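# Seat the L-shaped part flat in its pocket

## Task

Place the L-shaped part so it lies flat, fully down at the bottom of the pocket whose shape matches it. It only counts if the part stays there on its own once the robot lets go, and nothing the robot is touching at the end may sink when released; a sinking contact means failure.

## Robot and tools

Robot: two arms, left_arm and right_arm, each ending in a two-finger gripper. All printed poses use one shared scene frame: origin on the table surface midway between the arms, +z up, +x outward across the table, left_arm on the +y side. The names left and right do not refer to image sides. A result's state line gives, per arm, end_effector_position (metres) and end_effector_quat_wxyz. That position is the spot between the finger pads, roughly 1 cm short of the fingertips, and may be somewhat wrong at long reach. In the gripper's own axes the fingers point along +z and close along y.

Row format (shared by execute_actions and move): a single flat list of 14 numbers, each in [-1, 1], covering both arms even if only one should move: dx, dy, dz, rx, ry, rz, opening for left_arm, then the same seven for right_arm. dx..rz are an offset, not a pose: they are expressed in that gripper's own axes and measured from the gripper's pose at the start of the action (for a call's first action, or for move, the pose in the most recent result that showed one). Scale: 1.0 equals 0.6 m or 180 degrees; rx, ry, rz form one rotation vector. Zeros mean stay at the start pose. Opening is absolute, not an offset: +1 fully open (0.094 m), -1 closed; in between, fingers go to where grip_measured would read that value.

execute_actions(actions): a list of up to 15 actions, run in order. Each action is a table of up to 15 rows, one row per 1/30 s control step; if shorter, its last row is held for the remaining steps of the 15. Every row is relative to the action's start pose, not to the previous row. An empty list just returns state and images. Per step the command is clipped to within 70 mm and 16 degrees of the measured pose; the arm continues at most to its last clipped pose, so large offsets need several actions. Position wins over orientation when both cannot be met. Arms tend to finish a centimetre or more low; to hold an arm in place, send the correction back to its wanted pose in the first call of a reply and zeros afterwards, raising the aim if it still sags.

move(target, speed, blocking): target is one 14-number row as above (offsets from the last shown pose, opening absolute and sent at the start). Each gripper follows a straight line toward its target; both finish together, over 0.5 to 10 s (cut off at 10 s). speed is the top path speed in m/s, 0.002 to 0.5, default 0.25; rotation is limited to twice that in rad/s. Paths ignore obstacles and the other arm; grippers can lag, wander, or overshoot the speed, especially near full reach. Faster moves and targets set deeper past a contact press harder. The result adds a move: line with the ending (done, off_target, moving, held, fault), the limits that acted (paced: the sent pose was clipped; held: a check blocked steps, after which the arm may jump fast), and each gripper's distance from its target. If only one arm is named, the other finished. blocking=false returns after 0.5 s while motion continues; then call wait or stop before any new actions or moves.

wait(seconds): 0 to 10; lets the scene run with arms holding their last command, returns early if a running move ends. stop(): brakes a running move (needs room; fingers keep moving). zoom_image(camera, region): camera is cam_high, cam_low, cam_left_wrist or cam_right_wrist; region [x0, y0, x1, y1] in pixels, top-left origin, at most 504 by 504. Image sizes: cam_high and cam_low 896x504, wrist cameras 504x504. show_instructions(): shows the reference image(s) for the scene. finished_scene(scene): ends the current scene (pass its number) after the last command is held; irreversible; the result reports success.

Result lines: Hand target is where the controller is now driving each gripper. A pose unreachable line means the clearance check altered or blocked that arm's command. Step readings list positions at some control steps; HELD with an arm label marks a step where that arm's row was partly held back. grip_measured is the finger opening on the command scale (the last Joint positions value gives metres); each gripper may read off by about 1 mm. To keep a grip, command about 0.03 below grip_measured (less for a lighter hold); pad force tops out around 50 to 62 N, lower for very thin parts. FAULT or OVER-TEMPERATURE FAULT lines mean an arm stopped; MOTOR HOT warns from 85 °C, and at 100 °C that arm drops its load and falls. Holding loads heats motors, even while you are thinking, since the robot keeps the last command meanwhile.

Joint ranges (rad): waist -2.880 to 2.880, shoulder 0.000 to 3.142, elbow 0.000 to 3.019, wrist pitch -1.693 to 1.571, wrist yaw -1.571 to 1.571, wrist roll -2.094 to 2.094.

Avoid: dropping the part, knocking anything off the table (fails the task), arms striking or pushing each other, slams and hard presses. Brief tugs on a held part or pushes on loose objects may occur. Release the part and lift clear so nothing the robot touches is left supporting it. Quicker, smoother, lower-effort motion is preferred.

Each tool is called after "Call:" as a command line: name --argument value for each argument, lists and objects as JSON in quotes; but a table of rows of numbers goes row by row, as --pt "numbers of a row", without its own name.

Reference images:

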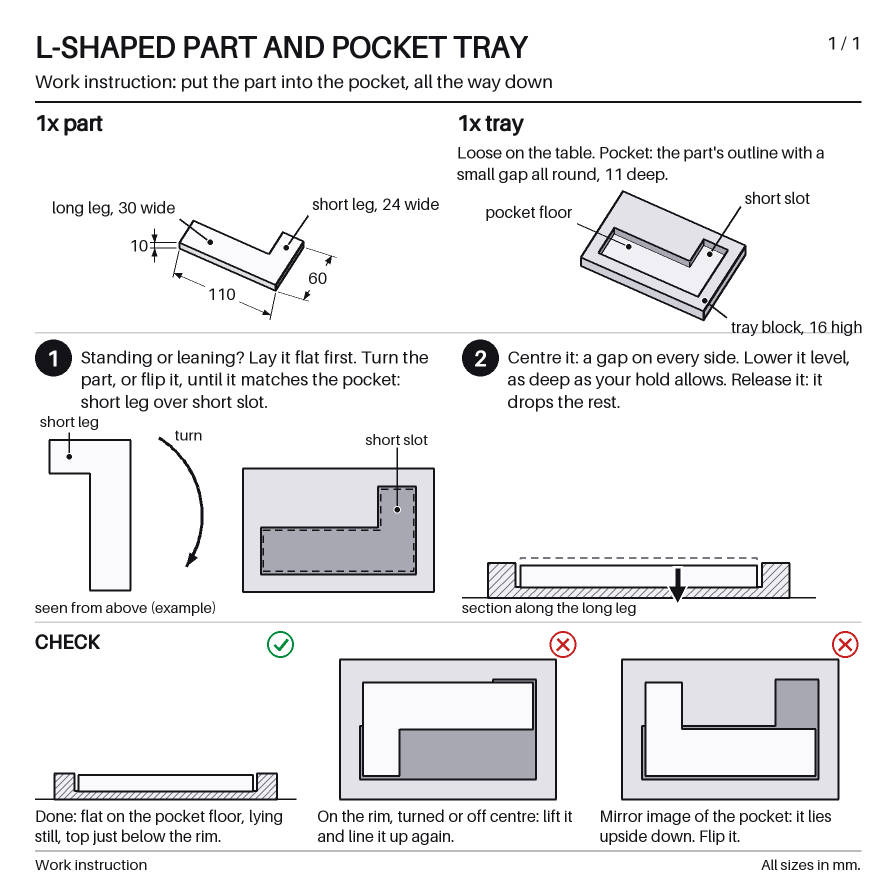

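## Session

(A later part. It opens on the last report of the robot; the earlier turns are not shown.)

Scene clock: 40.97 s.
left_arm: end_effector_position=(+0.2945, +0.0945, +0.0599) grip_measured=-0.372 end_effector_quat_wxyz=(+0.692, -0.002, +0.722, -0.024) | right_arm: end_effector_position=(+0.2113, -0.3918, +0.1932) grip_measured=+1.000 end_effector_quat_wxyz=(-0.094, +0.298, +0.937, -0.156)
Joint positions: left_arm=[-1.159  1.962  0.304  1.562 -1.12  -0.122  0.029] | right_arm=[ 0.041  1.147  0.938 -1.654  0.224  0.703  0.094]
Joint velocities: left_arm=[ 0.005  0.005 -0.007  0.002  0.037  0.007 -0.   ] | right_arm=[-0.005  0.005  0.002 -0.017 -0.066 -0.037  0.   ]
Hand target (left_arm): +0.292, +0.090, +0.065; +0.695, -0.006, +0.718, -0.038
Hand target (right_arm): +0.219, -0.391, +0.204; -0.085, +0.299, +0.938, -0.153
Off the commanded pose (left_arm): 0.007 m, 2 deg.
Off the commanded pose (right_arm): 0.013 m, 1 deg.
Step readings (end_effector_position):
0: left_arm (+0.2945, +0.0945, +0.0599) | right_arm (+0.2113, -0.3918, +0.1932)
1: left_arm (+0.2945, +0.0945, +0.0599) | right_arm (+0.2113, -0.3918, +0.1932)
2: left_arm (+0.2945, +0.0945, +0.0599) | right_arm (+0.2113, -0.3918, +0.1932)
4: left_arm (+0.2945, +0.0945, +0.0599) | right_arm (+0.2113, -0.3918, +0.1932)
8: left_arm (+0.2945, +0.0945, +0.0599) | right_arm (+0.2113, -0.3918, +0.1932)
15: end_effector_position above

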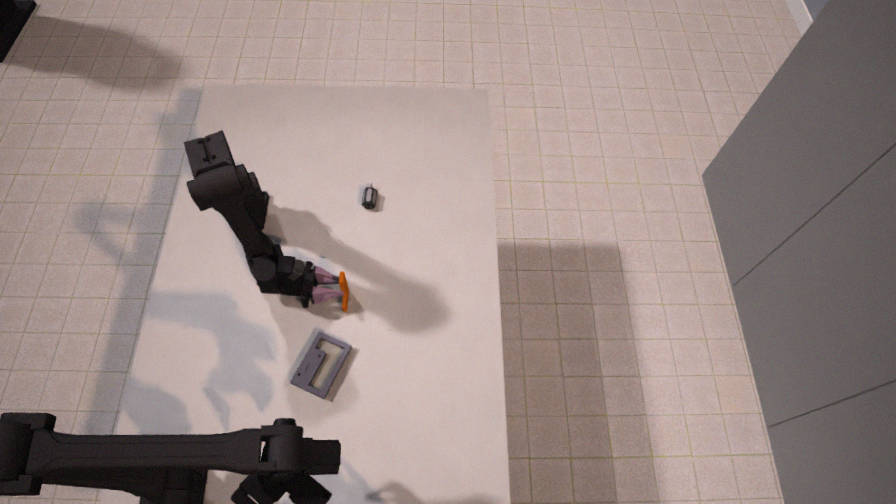

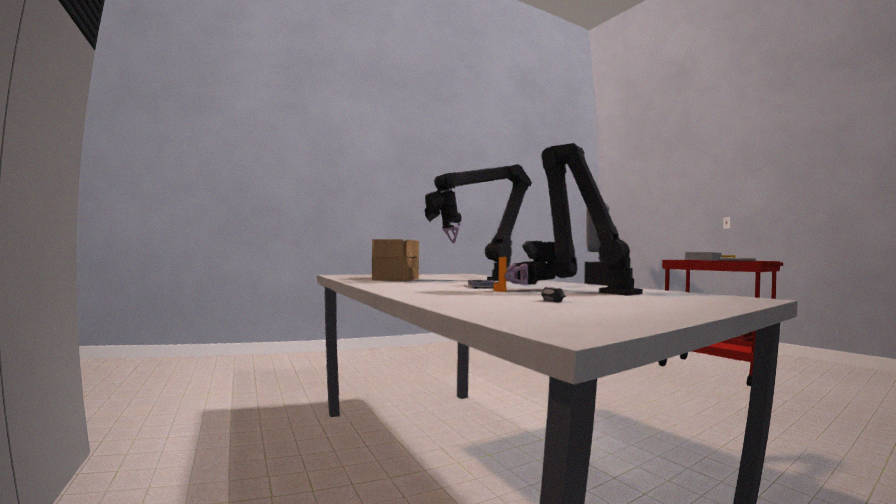

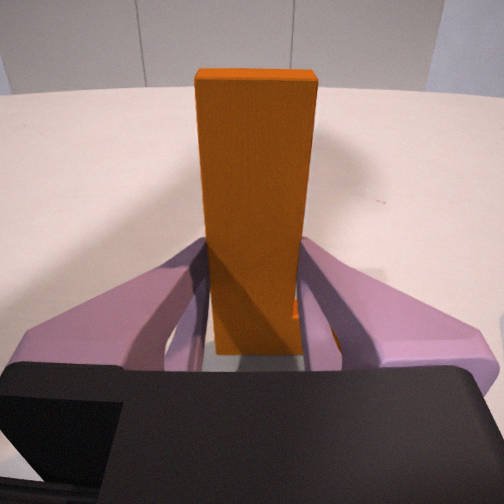

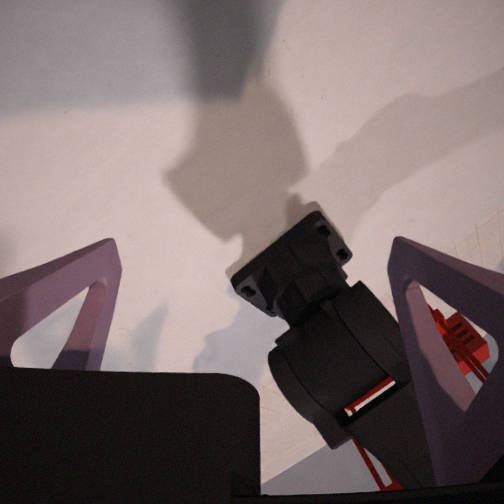

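Call:
move --target '[-0.1, 0, 0, 0, 0, 0, -0.405, -0.0083, 0.0018, -0.0204, -0.0037, -0.0048, 0.0011, 1.0]' --speed 0.12

Scene clock: 47.23 s.
left_arm: end_effector_position=(+0.2948, +0.0917, +0.1210) grip_measured=-0.372 end_effector_quat_wxyz=(+0.693, +0.004, +0.720, -0.026) | right_arm: end_effector_position=(+0.2113, -0.3918, +0.1932) grip_measured=+1.000 end_effector_quat_wxyz=(-0.094, +0.298, +0.937, -0.156)
Joint positions: left_arm=[-1.159  1.619  0.283  1.25  -1.11  -0.108  0.029] | right_arm=[ 0.041  1.147  0.938 -1.654  0.224  0.703  0.094]
Joint velocities: left_arm=[-0.015 -0.015  0.002 -0.007  0.022 -0.037  0.   ] | right_arm=[ 0.005 -0.005 -0.012  0.012  0.022  0.007  0.   ]
Hand target (left_arm): +0.298, +0.096, +0.121; +0.692, -0.001, +0.721, -0.024
Hand target (right_arm): +0.219, -0.391, +0.204; -0.085, +0.299, +0.938, -0.153
Off the commanded pose (left_arm): 0.005 m, 1 deg.
Off the commanded pose (right_arm): 0.013 m, 1 deg.
move: off_target (right_arm)

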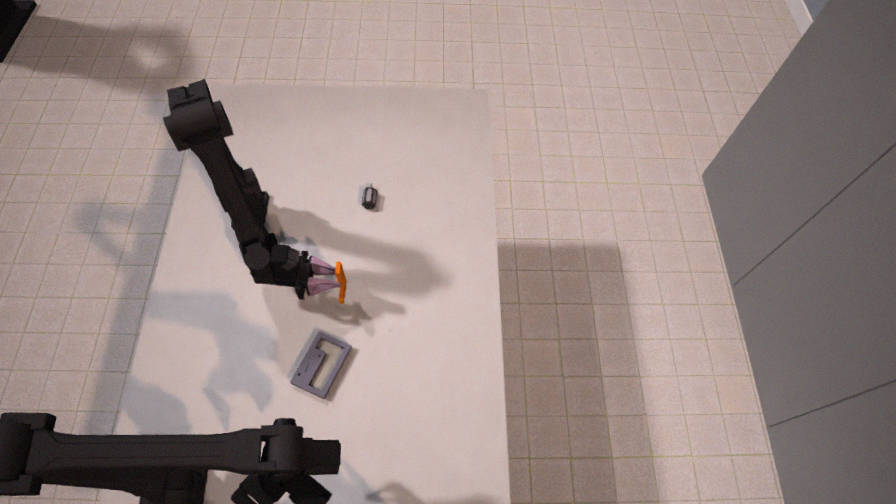

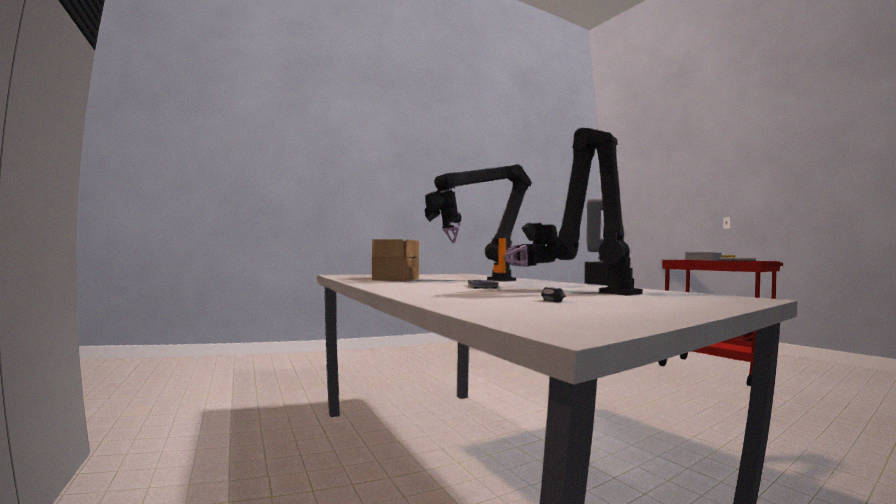

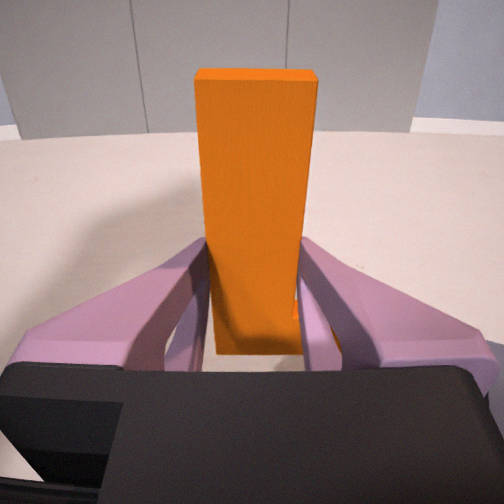

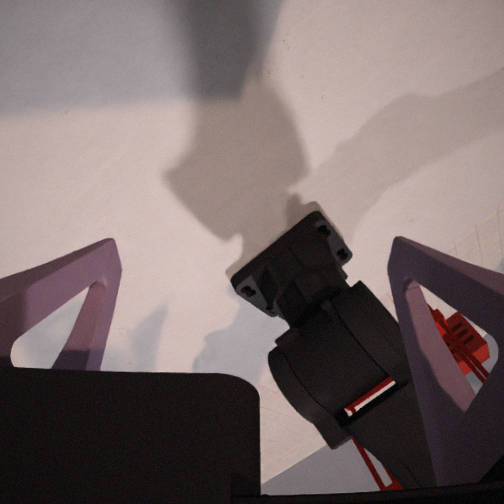

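Call:
move --target '[0.0708, -0.3119, -0.0189, 0.4452, 0.3255, 0.4969, -0.405, -0.0083, 0.0018, -0.0204, -0.0037, -0.0048, 0.0011, 1.0]' --speed 0.35

Scene clock: 52.90 s.
left_arm: end_effector_position=(+0.2729, -0.0787, +0.0719) grip_measured=-0.373 end_effector_quat_wxyz=(-0.011, +0.837, +0.547, +0.025) | right_arm: end_effector_position=(+0.2113, -0.3918, +0.1932) grip_measured=+1.000 end_effector_quat_wxyz=(-0.094, +0.298, +0.937, -0.156)
Joint positions: left_arm=[-1.045  1.768  1.303 -1.131 -0.048  0.942  0.029] | right_arm=[ 0.041  1.147  0.938 -1.654  0.224  0.703  0.094]
Joint velocities: left_arm=[ 0.005 -0.005  0.002 -0.007 -0.037 -0.037  0.   ] | right_arm=[ 0.005 -0.005  0.002  0.002 -0.051 -0.007  0.   ]
Hand target (left_arm): +0.275, -0.098, +0.084; +0.003, +0.844, +0.537, +0.023
Hand target (right_arm): +0.219, -0.391, +0.204; -0.085, +0.299, +0.938, -0.153
Off the commanded pose (left_arm): 0.022 m, 1 deg.
Off the commanded pose (right_arm): 0.013 m, 1 deg.
move: off_target (left_arm, right_arm)

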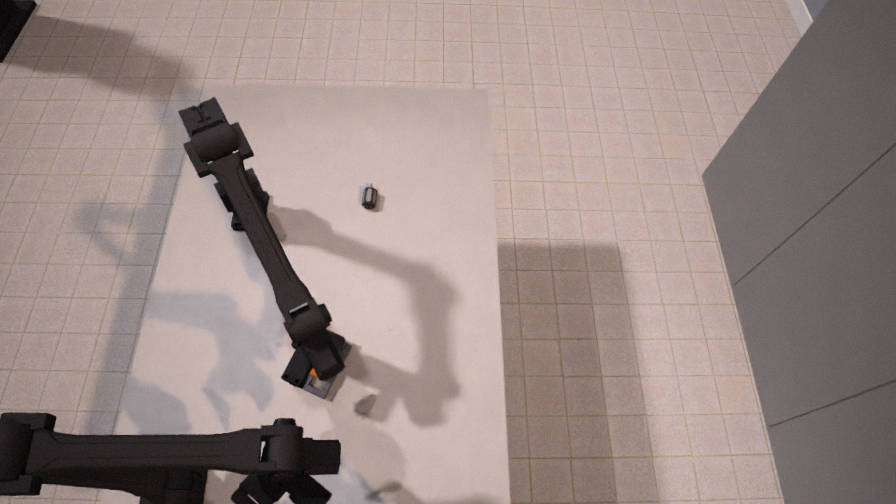

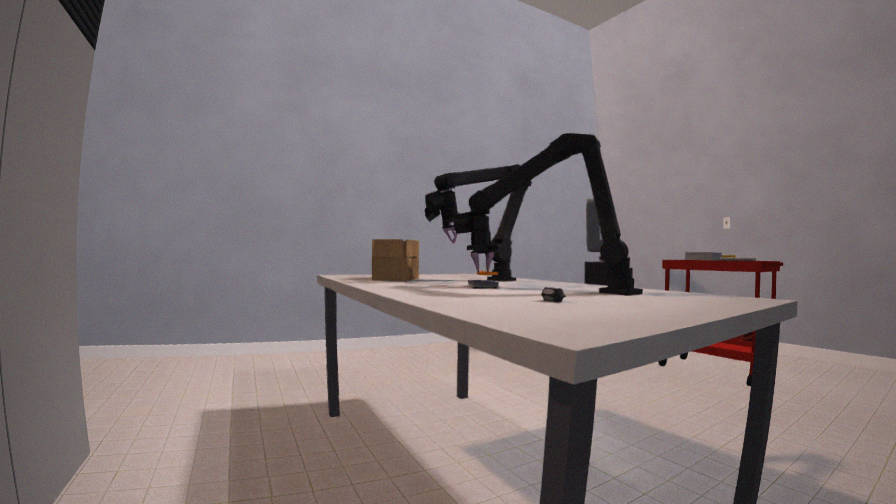

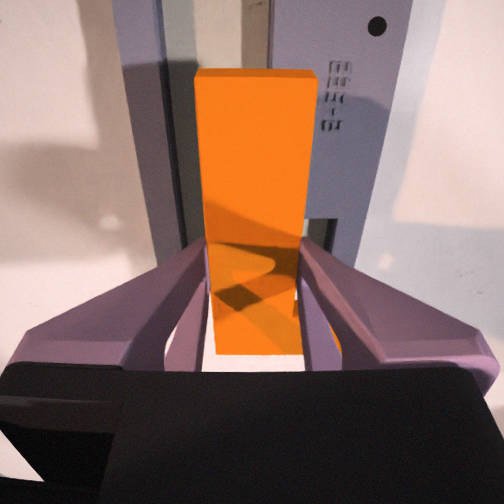

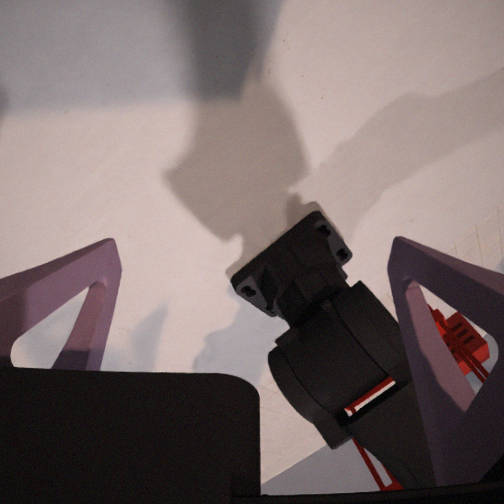

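Call:
zoom_image --camera "cam_left_wrist" --region '[100, 0, 420, 260]'

Call:
zoom_image --camera "cam_low" --region '[450, 240, 530, 300]'

Region (100, 0, 420, 260) of cam_left_wrist's 504x504 image, scaled by 1.575, with more detail than that image has; it fills the top 410 rows of this view, and the rest is white.

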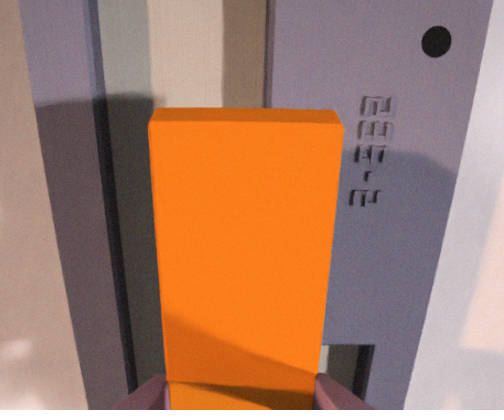

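Region (450, 240, 530, 300) of cam_low's 896x504 image, scaled by 6.300, with more detail than that image has; it fills the top 378 rows of this view, and the rest is white.

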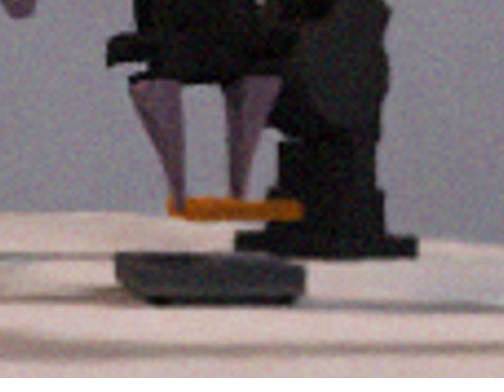

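Call:
zoom_image --camera "cam_left_wrist" --region '[140, 0, 300, 100]'

Call:
zoom_image --camera "cam_left_wrist" --region '[150, 180, 370, 280]'

Region (140, 0, 300, 100) of cam_left_wrist's 504x504 image, scaled by 3.150, with more detail than that image has; it fills the top 315 rows of this view, and the rest is white.

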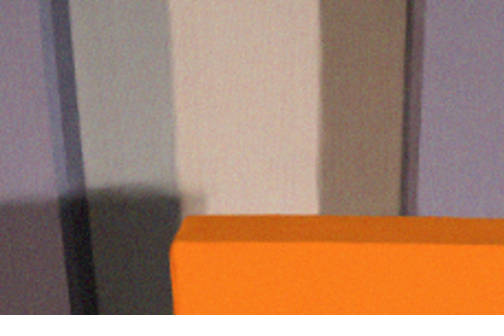

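Region (150, 180, 370, 280) of cam_left_wrist's 504x504 image, scaled by 2.291, with more detail than that image has; it fills the top 229 rows of this view, and the rest is white.

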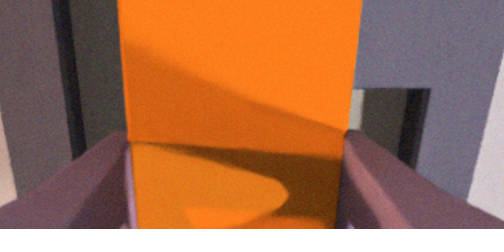

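Call:
execute_actions --actions '[[[-0.0277,0.0167,-0.0212,-0.0072,-0.0061,0.0076,-0.405,-0.0083,0.0018,-0.0204,-0.0037,-0.0048,0.0011,1.0],[-0.0293,0.0178,-0.0204,-0.0075,-0.0064,0.0078,-0.405,-0.0083,0.0018,-0.0204,-0.0037,-0.0048,0.0011,1.0],[-0.0323,0.0198,-0.0191,-0.0082,-0.0069,0.0082,-0.405,-0.0083,0.0018,-0.0204,-0.0037,-0.0048,0.0011,1.0],[-0.0356,0.0220,-0.0176,-0.0090,-0.0074,0.0087,-0.405,-0.0083,0.0018,-0.0204,-0.0037,-0.0048,0.0011,1.0],[-0.0396,0.0247,-0.0158,-0.0099,-0.0081,0.0092,-0.405,-0.0083,0.0018,-0.0204,-0.0037,-0.0048,0.0011,1.0],[-0.0436,0.0274,-0.0140,-0.0109,-0.0088,0.0098,-0.405,-0.0083,0.0018,-0.0204,-0.0037,-0.0048,0.0011,1.0],[-0.0476,0.0300,-0.0121,-0.0118,-0.0094,0.0103,-0.405,-0.0083,0.0018,-0.0204,-0.0037,-0.0048,0.0011,1.0],[-0.0516,0.0327,-0.0103,-0.0127,-0.0101,0.0108,-0.405,-0.0083,0.0018,-0.0204,-0.0037,-0.0048,0.0011,1.0],[-0.0549,0.0349,-0.0088,-0.0135,-0.0106,0.0113,-0.405,-0.0083,0.0018,-0.0204,-0.0037,-0.0048,0.0011,1.0],[-0.0579,0.0369,-0.0075,-0.0142,-0.0111,0.0117,-0.405,-0.0083,0.0018,-0.0204,-0.0037,-0.0048,0.0011,1.0],[-0.0595,0.0380,-0.0067,-0.0145,-0.0114,0.0119,-0.405,-0.0083,0.0018,-0.0204,-0.0037,-0.0048,0.0011,1.0],[-0.0602,0.0384,-0.0064,-0.0147,-0.0115,0.0120,-0.405,-0.0083,0.0018,-0.0204,-0.0037,-0.0048,0.0011,1.0]]]'

Call:
wait --seconds 0.4

Scene clock: 62.77 s.
left_arm: end_effector_position=(+0.2753, -0.0969, +0.0658) grip_measured=-0.373 end_effector_quat_wxyz=(-0.003, +0.841, +0.541, +0.024) | right_arm: end_effector_position=(+0.2113, -0.3918, +0.1932) grip_measured=+1.000 end_effector_quat_wxyz=(-0.094, +0.298, +0.937, -0.156)
Joint positions: left_arm=[-1.058  1.805  1.339 -1.114 -0.048  0.945  0.029] | right_arm=[ 0.041  1.147  0.938 -1.654  0.224  0.703  0.094]
Joint velocities: left_arm=[-0.024  0.063 -0.012  0.012 -0.051 -0.037  0.   ] | right_arm=[ 0.015 -0.005 -0.007  0.022  0.007  0.037  0.   ]
Hand target (left_arm): +0.279, -0.120, +0.074; +0.018, +0.847, +0.531, +0.022
Hand target (right_arm): +0.219, -0.391, +0.204; -0.085, +0.299, +0.938, -0.153
Off the commanded pose (left_arm): 0.026 m, 3 deg.
Off the commanded pose (right_arm): 0.013 m, 1 deg.
Step readings (end_effector_position):
0: left_arm (+0.2729, -0.0787, +0.0719) | right_arm (+0.2113, -0.3918, +0.1932)
1: left_arm (+0.2729, -0.0787, +0.0719) | right_arm (+0.2113, -0.3918, +0.1932)
2: left_arm (+0.2729, -0.0787, +0.0719) | right_arm (+0.2113, -0.3918, +0.1932)
4: left_arm (+0.2730, -0.0789, +0.0720) | right_arm (+0.2113, -0.3918, +0.1932)
8: left_arm (+0.2742, -0.0836, +0.0721) | right_arm (+0.2113, -0.3918, +0.1932)
15: end_effector_position above

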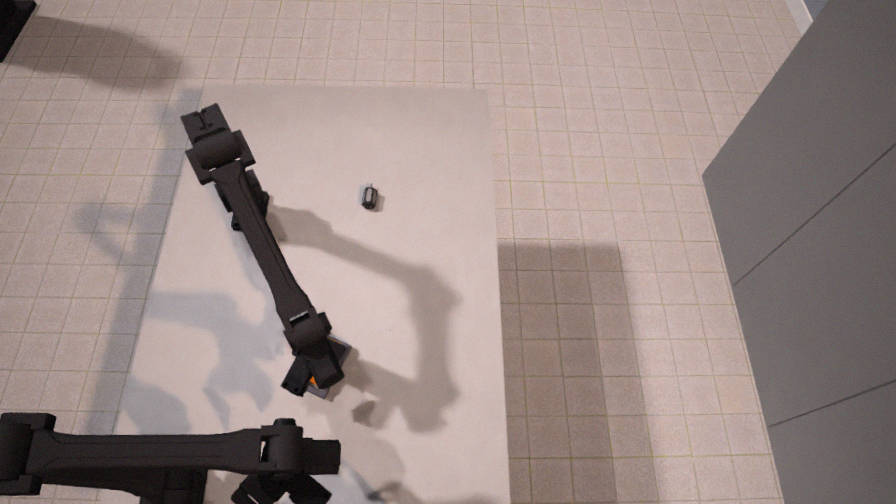

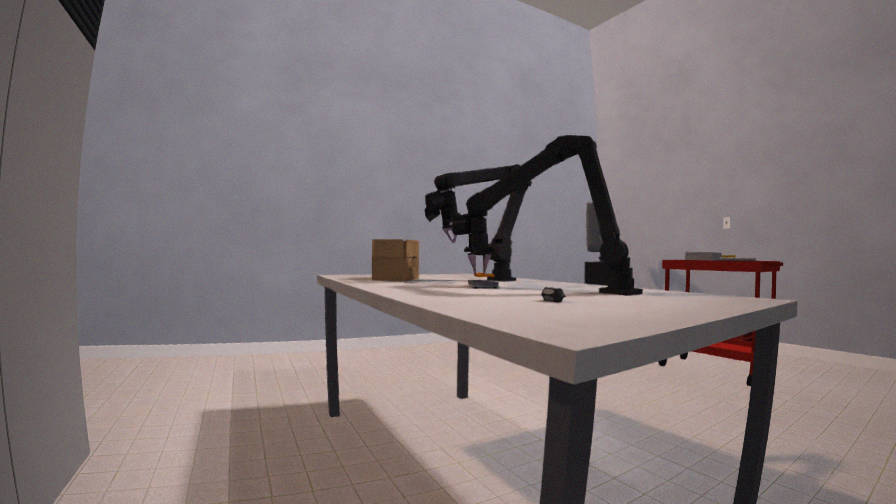

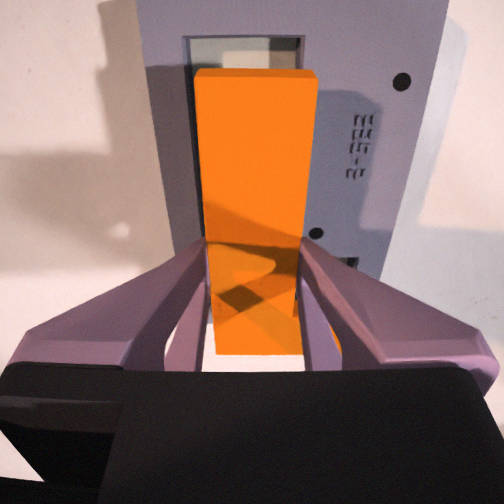

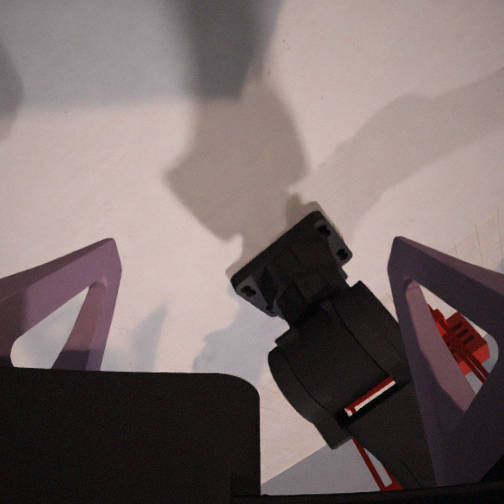

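Scene clock: 63.17 s.
left_arm: end_effector_position=(+0.2747, -0.0970, +0.0639) grip_measured=-0.373 end_effector_quat_wxyz=(-0.005, +0.841, +0.540, +0.024) | right_arm: end_effector_position=(+0.2113, -0.3918, +0.1932) grip_measured=+1.000 end_effector_quat_wxyz=(-0.094, +0.298, +0.937, -0.156)
Joint positions: left_arm=[-1.06   1.809  1.339 -1.114 -0.048  0.945  0.029] | right_arm=[ 0.041  1.147  0.938 -1.654  0.224  0.703  0.094]
Joint velocities: left_arm=[-0.005 -0.015  0.032  0.002  0.007  0.022 -0.001] | right_arm=[ 0.005  0.005 -0.007  0.007 -0.037  0.051  0.   ]
Hand target (left_arm): +0.279, -0.120, +0.074; +0.018, +0.847, +0.531, +0.022
Hand target (right_arm): +0.219, -0.391, +0.204; -0.085, +0.299, +0.938, -0.153
Off the commanded pose (left_arm): 0.027 m, 3 deg.
Off the commanded pose (right_arm): 0.013 m, 1 deg.
wait: 0.40 s; at rest by 0.20 s

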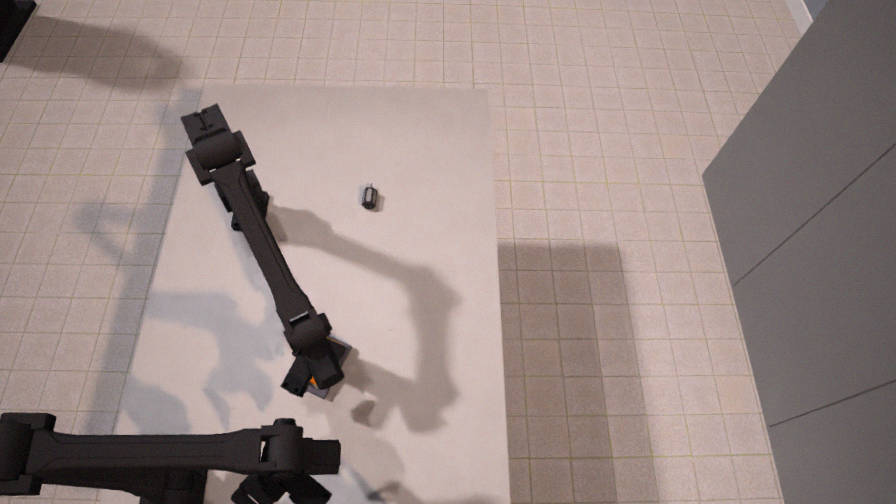

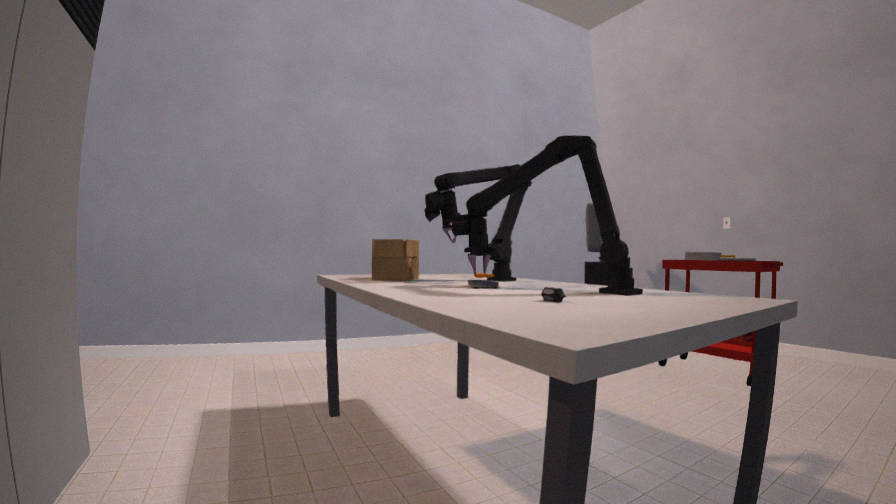

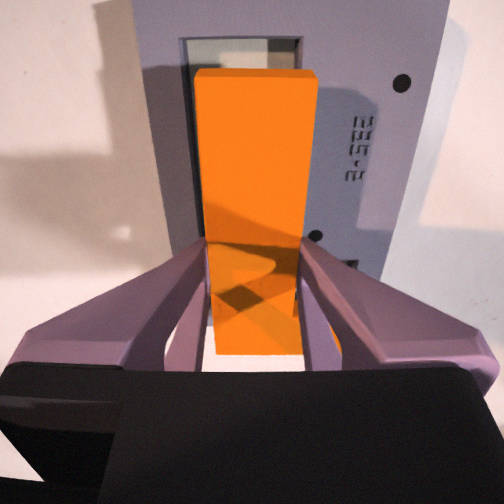

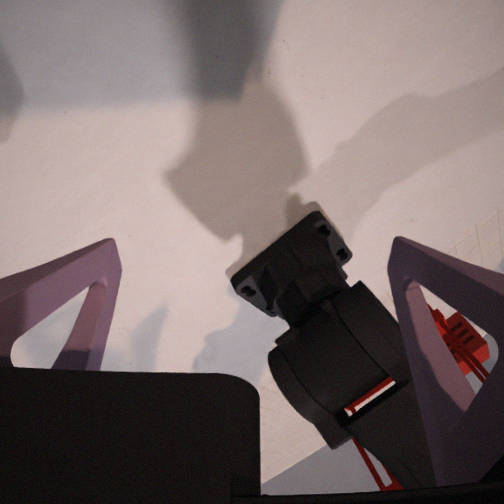

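Call:
zoom_image --camera "cam_left_wrist" --region '[165, 20, 335, 110]'

Call:
zoom_image --camera "cam_left_wrist" --region '[160, 170, 400, 290]'

Call:
zoom_image --camera "cam_low" --region '[455, 255, 515, 295]'

Region (165, 20, 335, 110) of cam_left_wrist's 504x504 image, scaled by 2.965, with more detail than that image has; it fills the top 267 rows of this view, and the rest is white.

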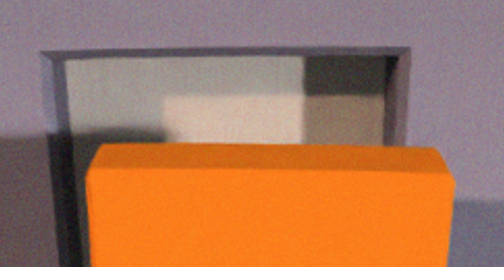

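Region (160, 170, 400, 290) of cam_left_wrist's 504x504 image, scaled by 2.100, with more detail than that image has.

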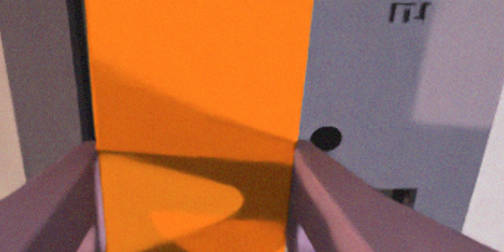

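Region (455, 255, 515, 295) of cam_low's 896x504 image, scaled by 8.400, with more detail than that image has.

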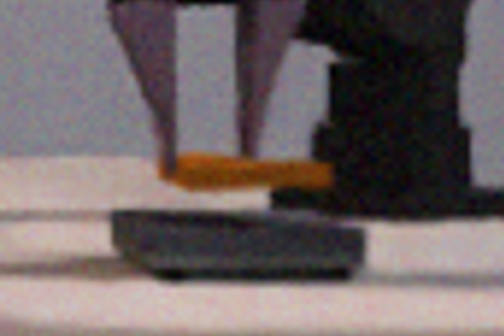

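Call:
execute_actions --actions '[[[-0.0328,0.0245,-0.0172,-0.0119,-0.0090,0.006,-0.405,-0.0083,0.0018,-0.0204,-0.0037,-0.0048,0.0011,1.0],[-0.0333,0.0251,-0.0157,-0.0120,-0.0091,0.006,-0.405,-0.0083,0.0018,-0.0204,-0.0037,-0.0048,0.0011,1.0],[-0.0339,0.0259,-0.0140,-0.0122,-0.0092,0.006,-0.405,-0.0083,0.0018,-0.0204,-0.0037,-0.0048,0.0011,1.0],[-0.0346,0.0267,-0.0121,-0.0123,-0.0094,0.0055,-0.405,-0.0083,0.0018,-0.0204,-0.0037,-0.0048,0.0011,1.0],[-0.0353,0.0275,-0.0102,-0.0125,-0.0095,0.0055,-0.405,-0.0083,0.0018,-0.0204,-0.0037,-0.0048,0.0011,1.0],[-0.0359,0.0283,-0.0083,-0.0127,-0.0096,0.0055,-0.405,-0.0083,0.0018,-0.0204,-0.0037,-0.0048,0.0011,1.0],[-0.0366,0.0290,-0.0066,-0.0128,-0.0097,0.005,-0.405,-0.0083,0.0018,-0.0204,-0.0037,-0.0048,0.0011,1.0],[-0.0371,0.0297,-0.0051,-0.0129,-0.0098,0.005,-0.405,-0.0083,0.0018,-0.0204,-0.0037,-0.0048,0.0011,1.0],[-0.0375,0.0301,-0.0040,-0.0130,-0.0099,0.005,-0.405,-0.0083,0.0018,-0.0204,-0.0037,-0.0048,0.0011,1.0],[-0.0377,0.0304,-0.0034,-0.0131,-0.0099,0.005,-0.405,-0.0083,0.0018,-0.0204,-0.0037,-0.0048,0.0011,1.0]]]'

Call:
wait --seconds 0.4

Scene clock: 70.07 s.
left_arm: end_effector_position=(+0.2766, -0.1004, +0.0569) grip_measured=-0.373 end_effector_quat_wxyz=(-0.002, +0.841, +0.540, +0.024) | right_arm: end_effector_position=(+0.2113, -0.3918, +0.1932) grip_measured=+1.000 end_effector_quat_wxyz=(-0.094, +0.298, +0.937, -0.156)
Joint positions: left_arm=[-1.06   1.823  1.339 -1.094 -0.048  0.945  0.029] | right_arm=[ 0.041  1.147  0.938 -1.654  0.224  0.703  0.094]
Joint velocities: left_arm=[-0.015  0.024 -0.007 -0.002  0.081 -0.007 -0.   ] | right_arm=[ 0.005 -0.005 -0.002  0.007 -0.051  0.007  0.   ]
Hand target (left_arm): +0.281, -0.124, +0.066; +0.020, +0.846, +0.533, +0.022
Hand target (right_arm): +0.219, -0.391, +0.204; -0.085, +0.299, +0.938, -0.153
Off the commanded pose (left_arm): 0.027 m, 3 deg.
Off the commanded pose (right_arm): 0.013 m, 1 deg.
Step readings (end_effector_position):
0: left_arm (+0.2747, -0.0970, +0.0639) | right_arm (+0.2113, -0.3918, +0.1932)
1: left_arm (+0.2747, -0.0970, +0.0639) | right_arm (+0.2113, -0.3918, +0.1932)
2: left_arm (+0.2747, -0.0970, +0.0639) | right_arm (+0.2113, -0.3918, +0.1932)
4: left_arm (+0.2750, -0.0974, +0.0639) | right_arm (+0.2113, -0.3918, +0.1932)
8: left_arm (+0.2761, -0.0995, +0.0625) | right_arm (+0.2113, -0.3918, +0.1932)
15: end_effector_position above

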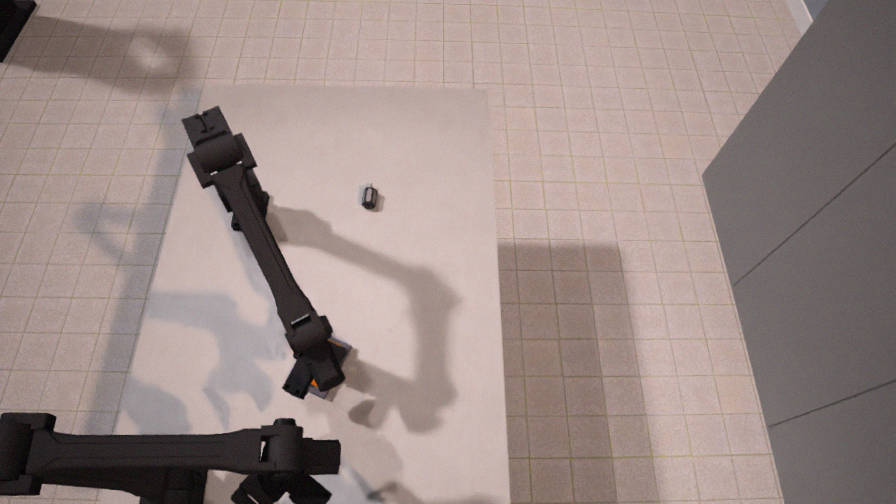

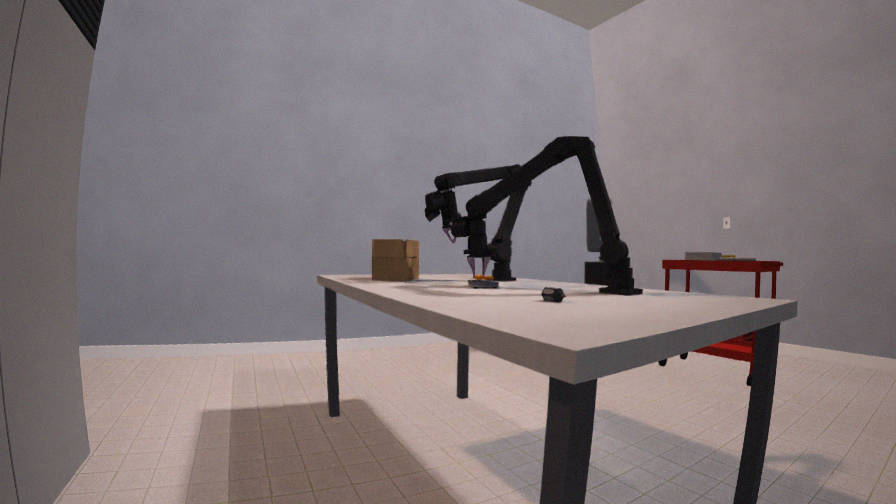

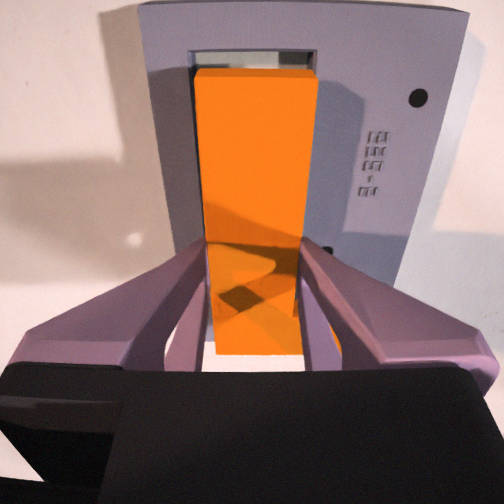

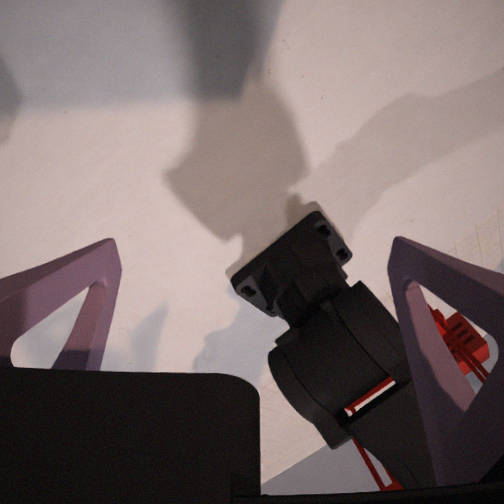

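Scene clock: 70.47 s.
left_arm: end_effector_position=(+0.2766, -0.1004, +0.0563) grip_measured=-0.373 end_effector_quat_wxyz=(-0.003, +0.841, +0.540, +0.024) | right_arm: end_effector_position=(+0.2113, -0.3918, +0.1932) grip_measured=+1.000 end_effector_quat_wxyz=(-0.094, +0.298, +0.937, -0.156)
Joint positions: left_arm=[-1.06   1.824  1.339 -1.094 -0.048  0.945  0.029] | right_arm=[ 0.041  1.147  0.938 -1.654  0.224  0.703  0.094]
Joint velocities: left_arm=[-0.005 -0.015  0.002 -0.002  0.051 -0.066  0.   ] | right_arm=[-0.005  0.005 -0.007 -0.022  0.066 -0.007  0.   ]
Hand target (left_arm): +0.281, -0.124, +0.065; +0.021, +0.846, +0.533, +0.022
Hand target (right_arm): +0.219, -0.391, +0.204; -0.085, +0.299, +0.938, -0.153
Off the commanded pose (left_arm): 0.027 m, 3 deg.
Off the commanded pose (right_arm): 0.013 m, 1 deg.
wait: 0.40 s; at rest by 0.17 s

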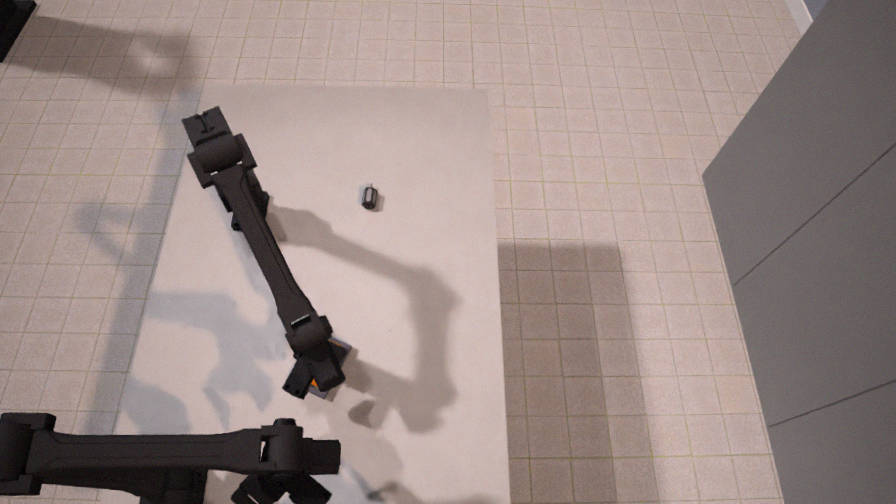

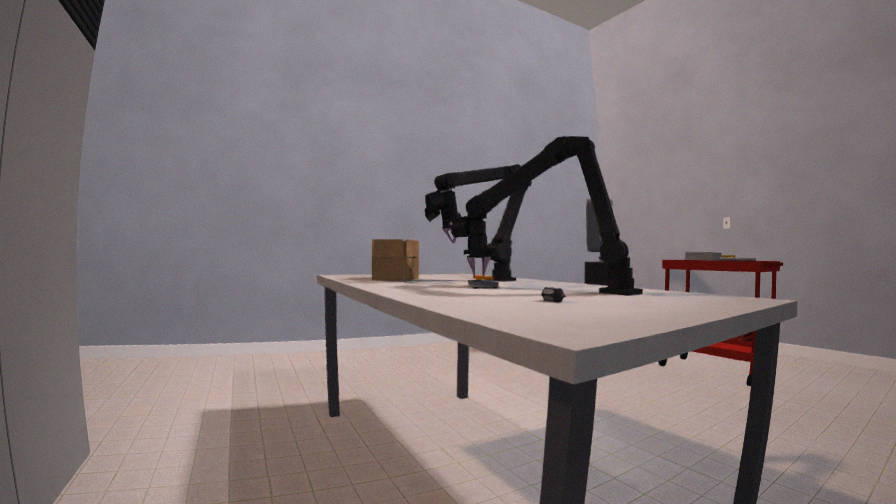

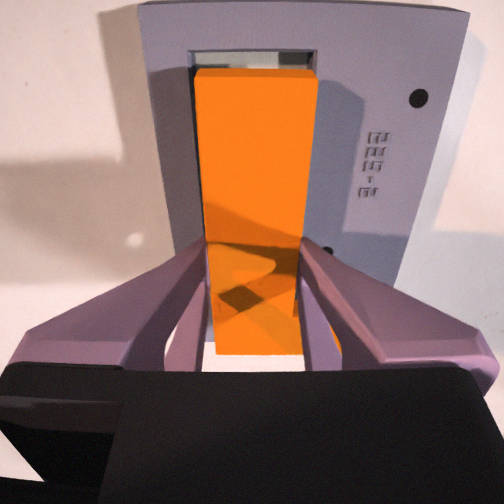

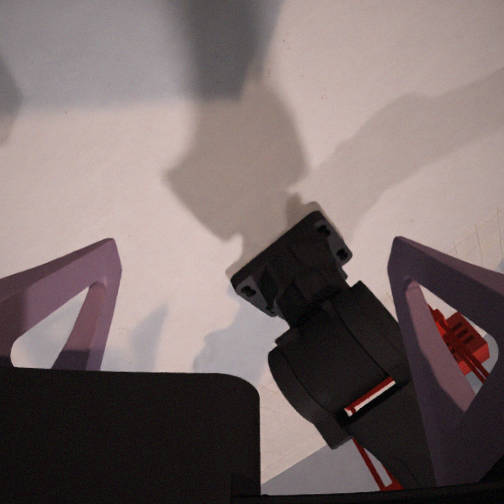

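Call:
zoom_image --camera "cam_left_wrist" --region '[170, 30, 340, 110]'

Call:
zoom_image --camera "cam_left_wrist" --region '[170, 100, 340, 250]'

Call:
zoom_image --camera "cam_low" --region '[455, 255, 515, 295]'

Region (170, 30, 340, 110) of cam_left_wrist's 504x504 image, scaled by 2.965, with more detail than that image has; it fills the top 237 rows of this view, and the rest is white.

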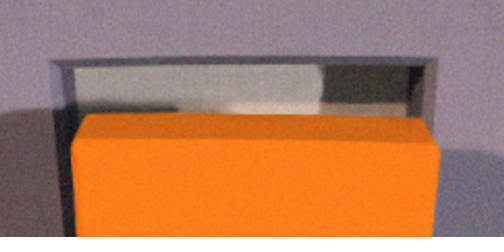

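Region (170, 100, 340, 250) of cam_left_wrist's 504x504 image, scaled by 2.965, with more detail than that image has; it fills the top 445 rows of this view, and the rest is white.

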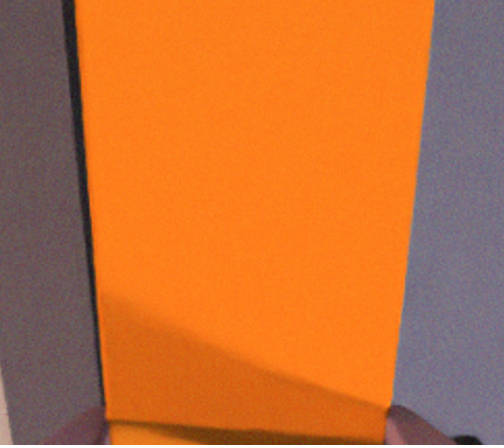

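Region (455, 255, 515, 295) of cam_low's 896x504 image, scaled by 8.400, with more detail than that image has.

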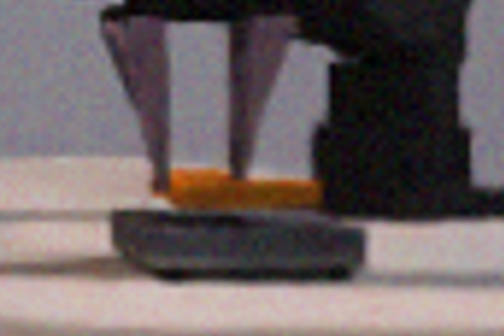

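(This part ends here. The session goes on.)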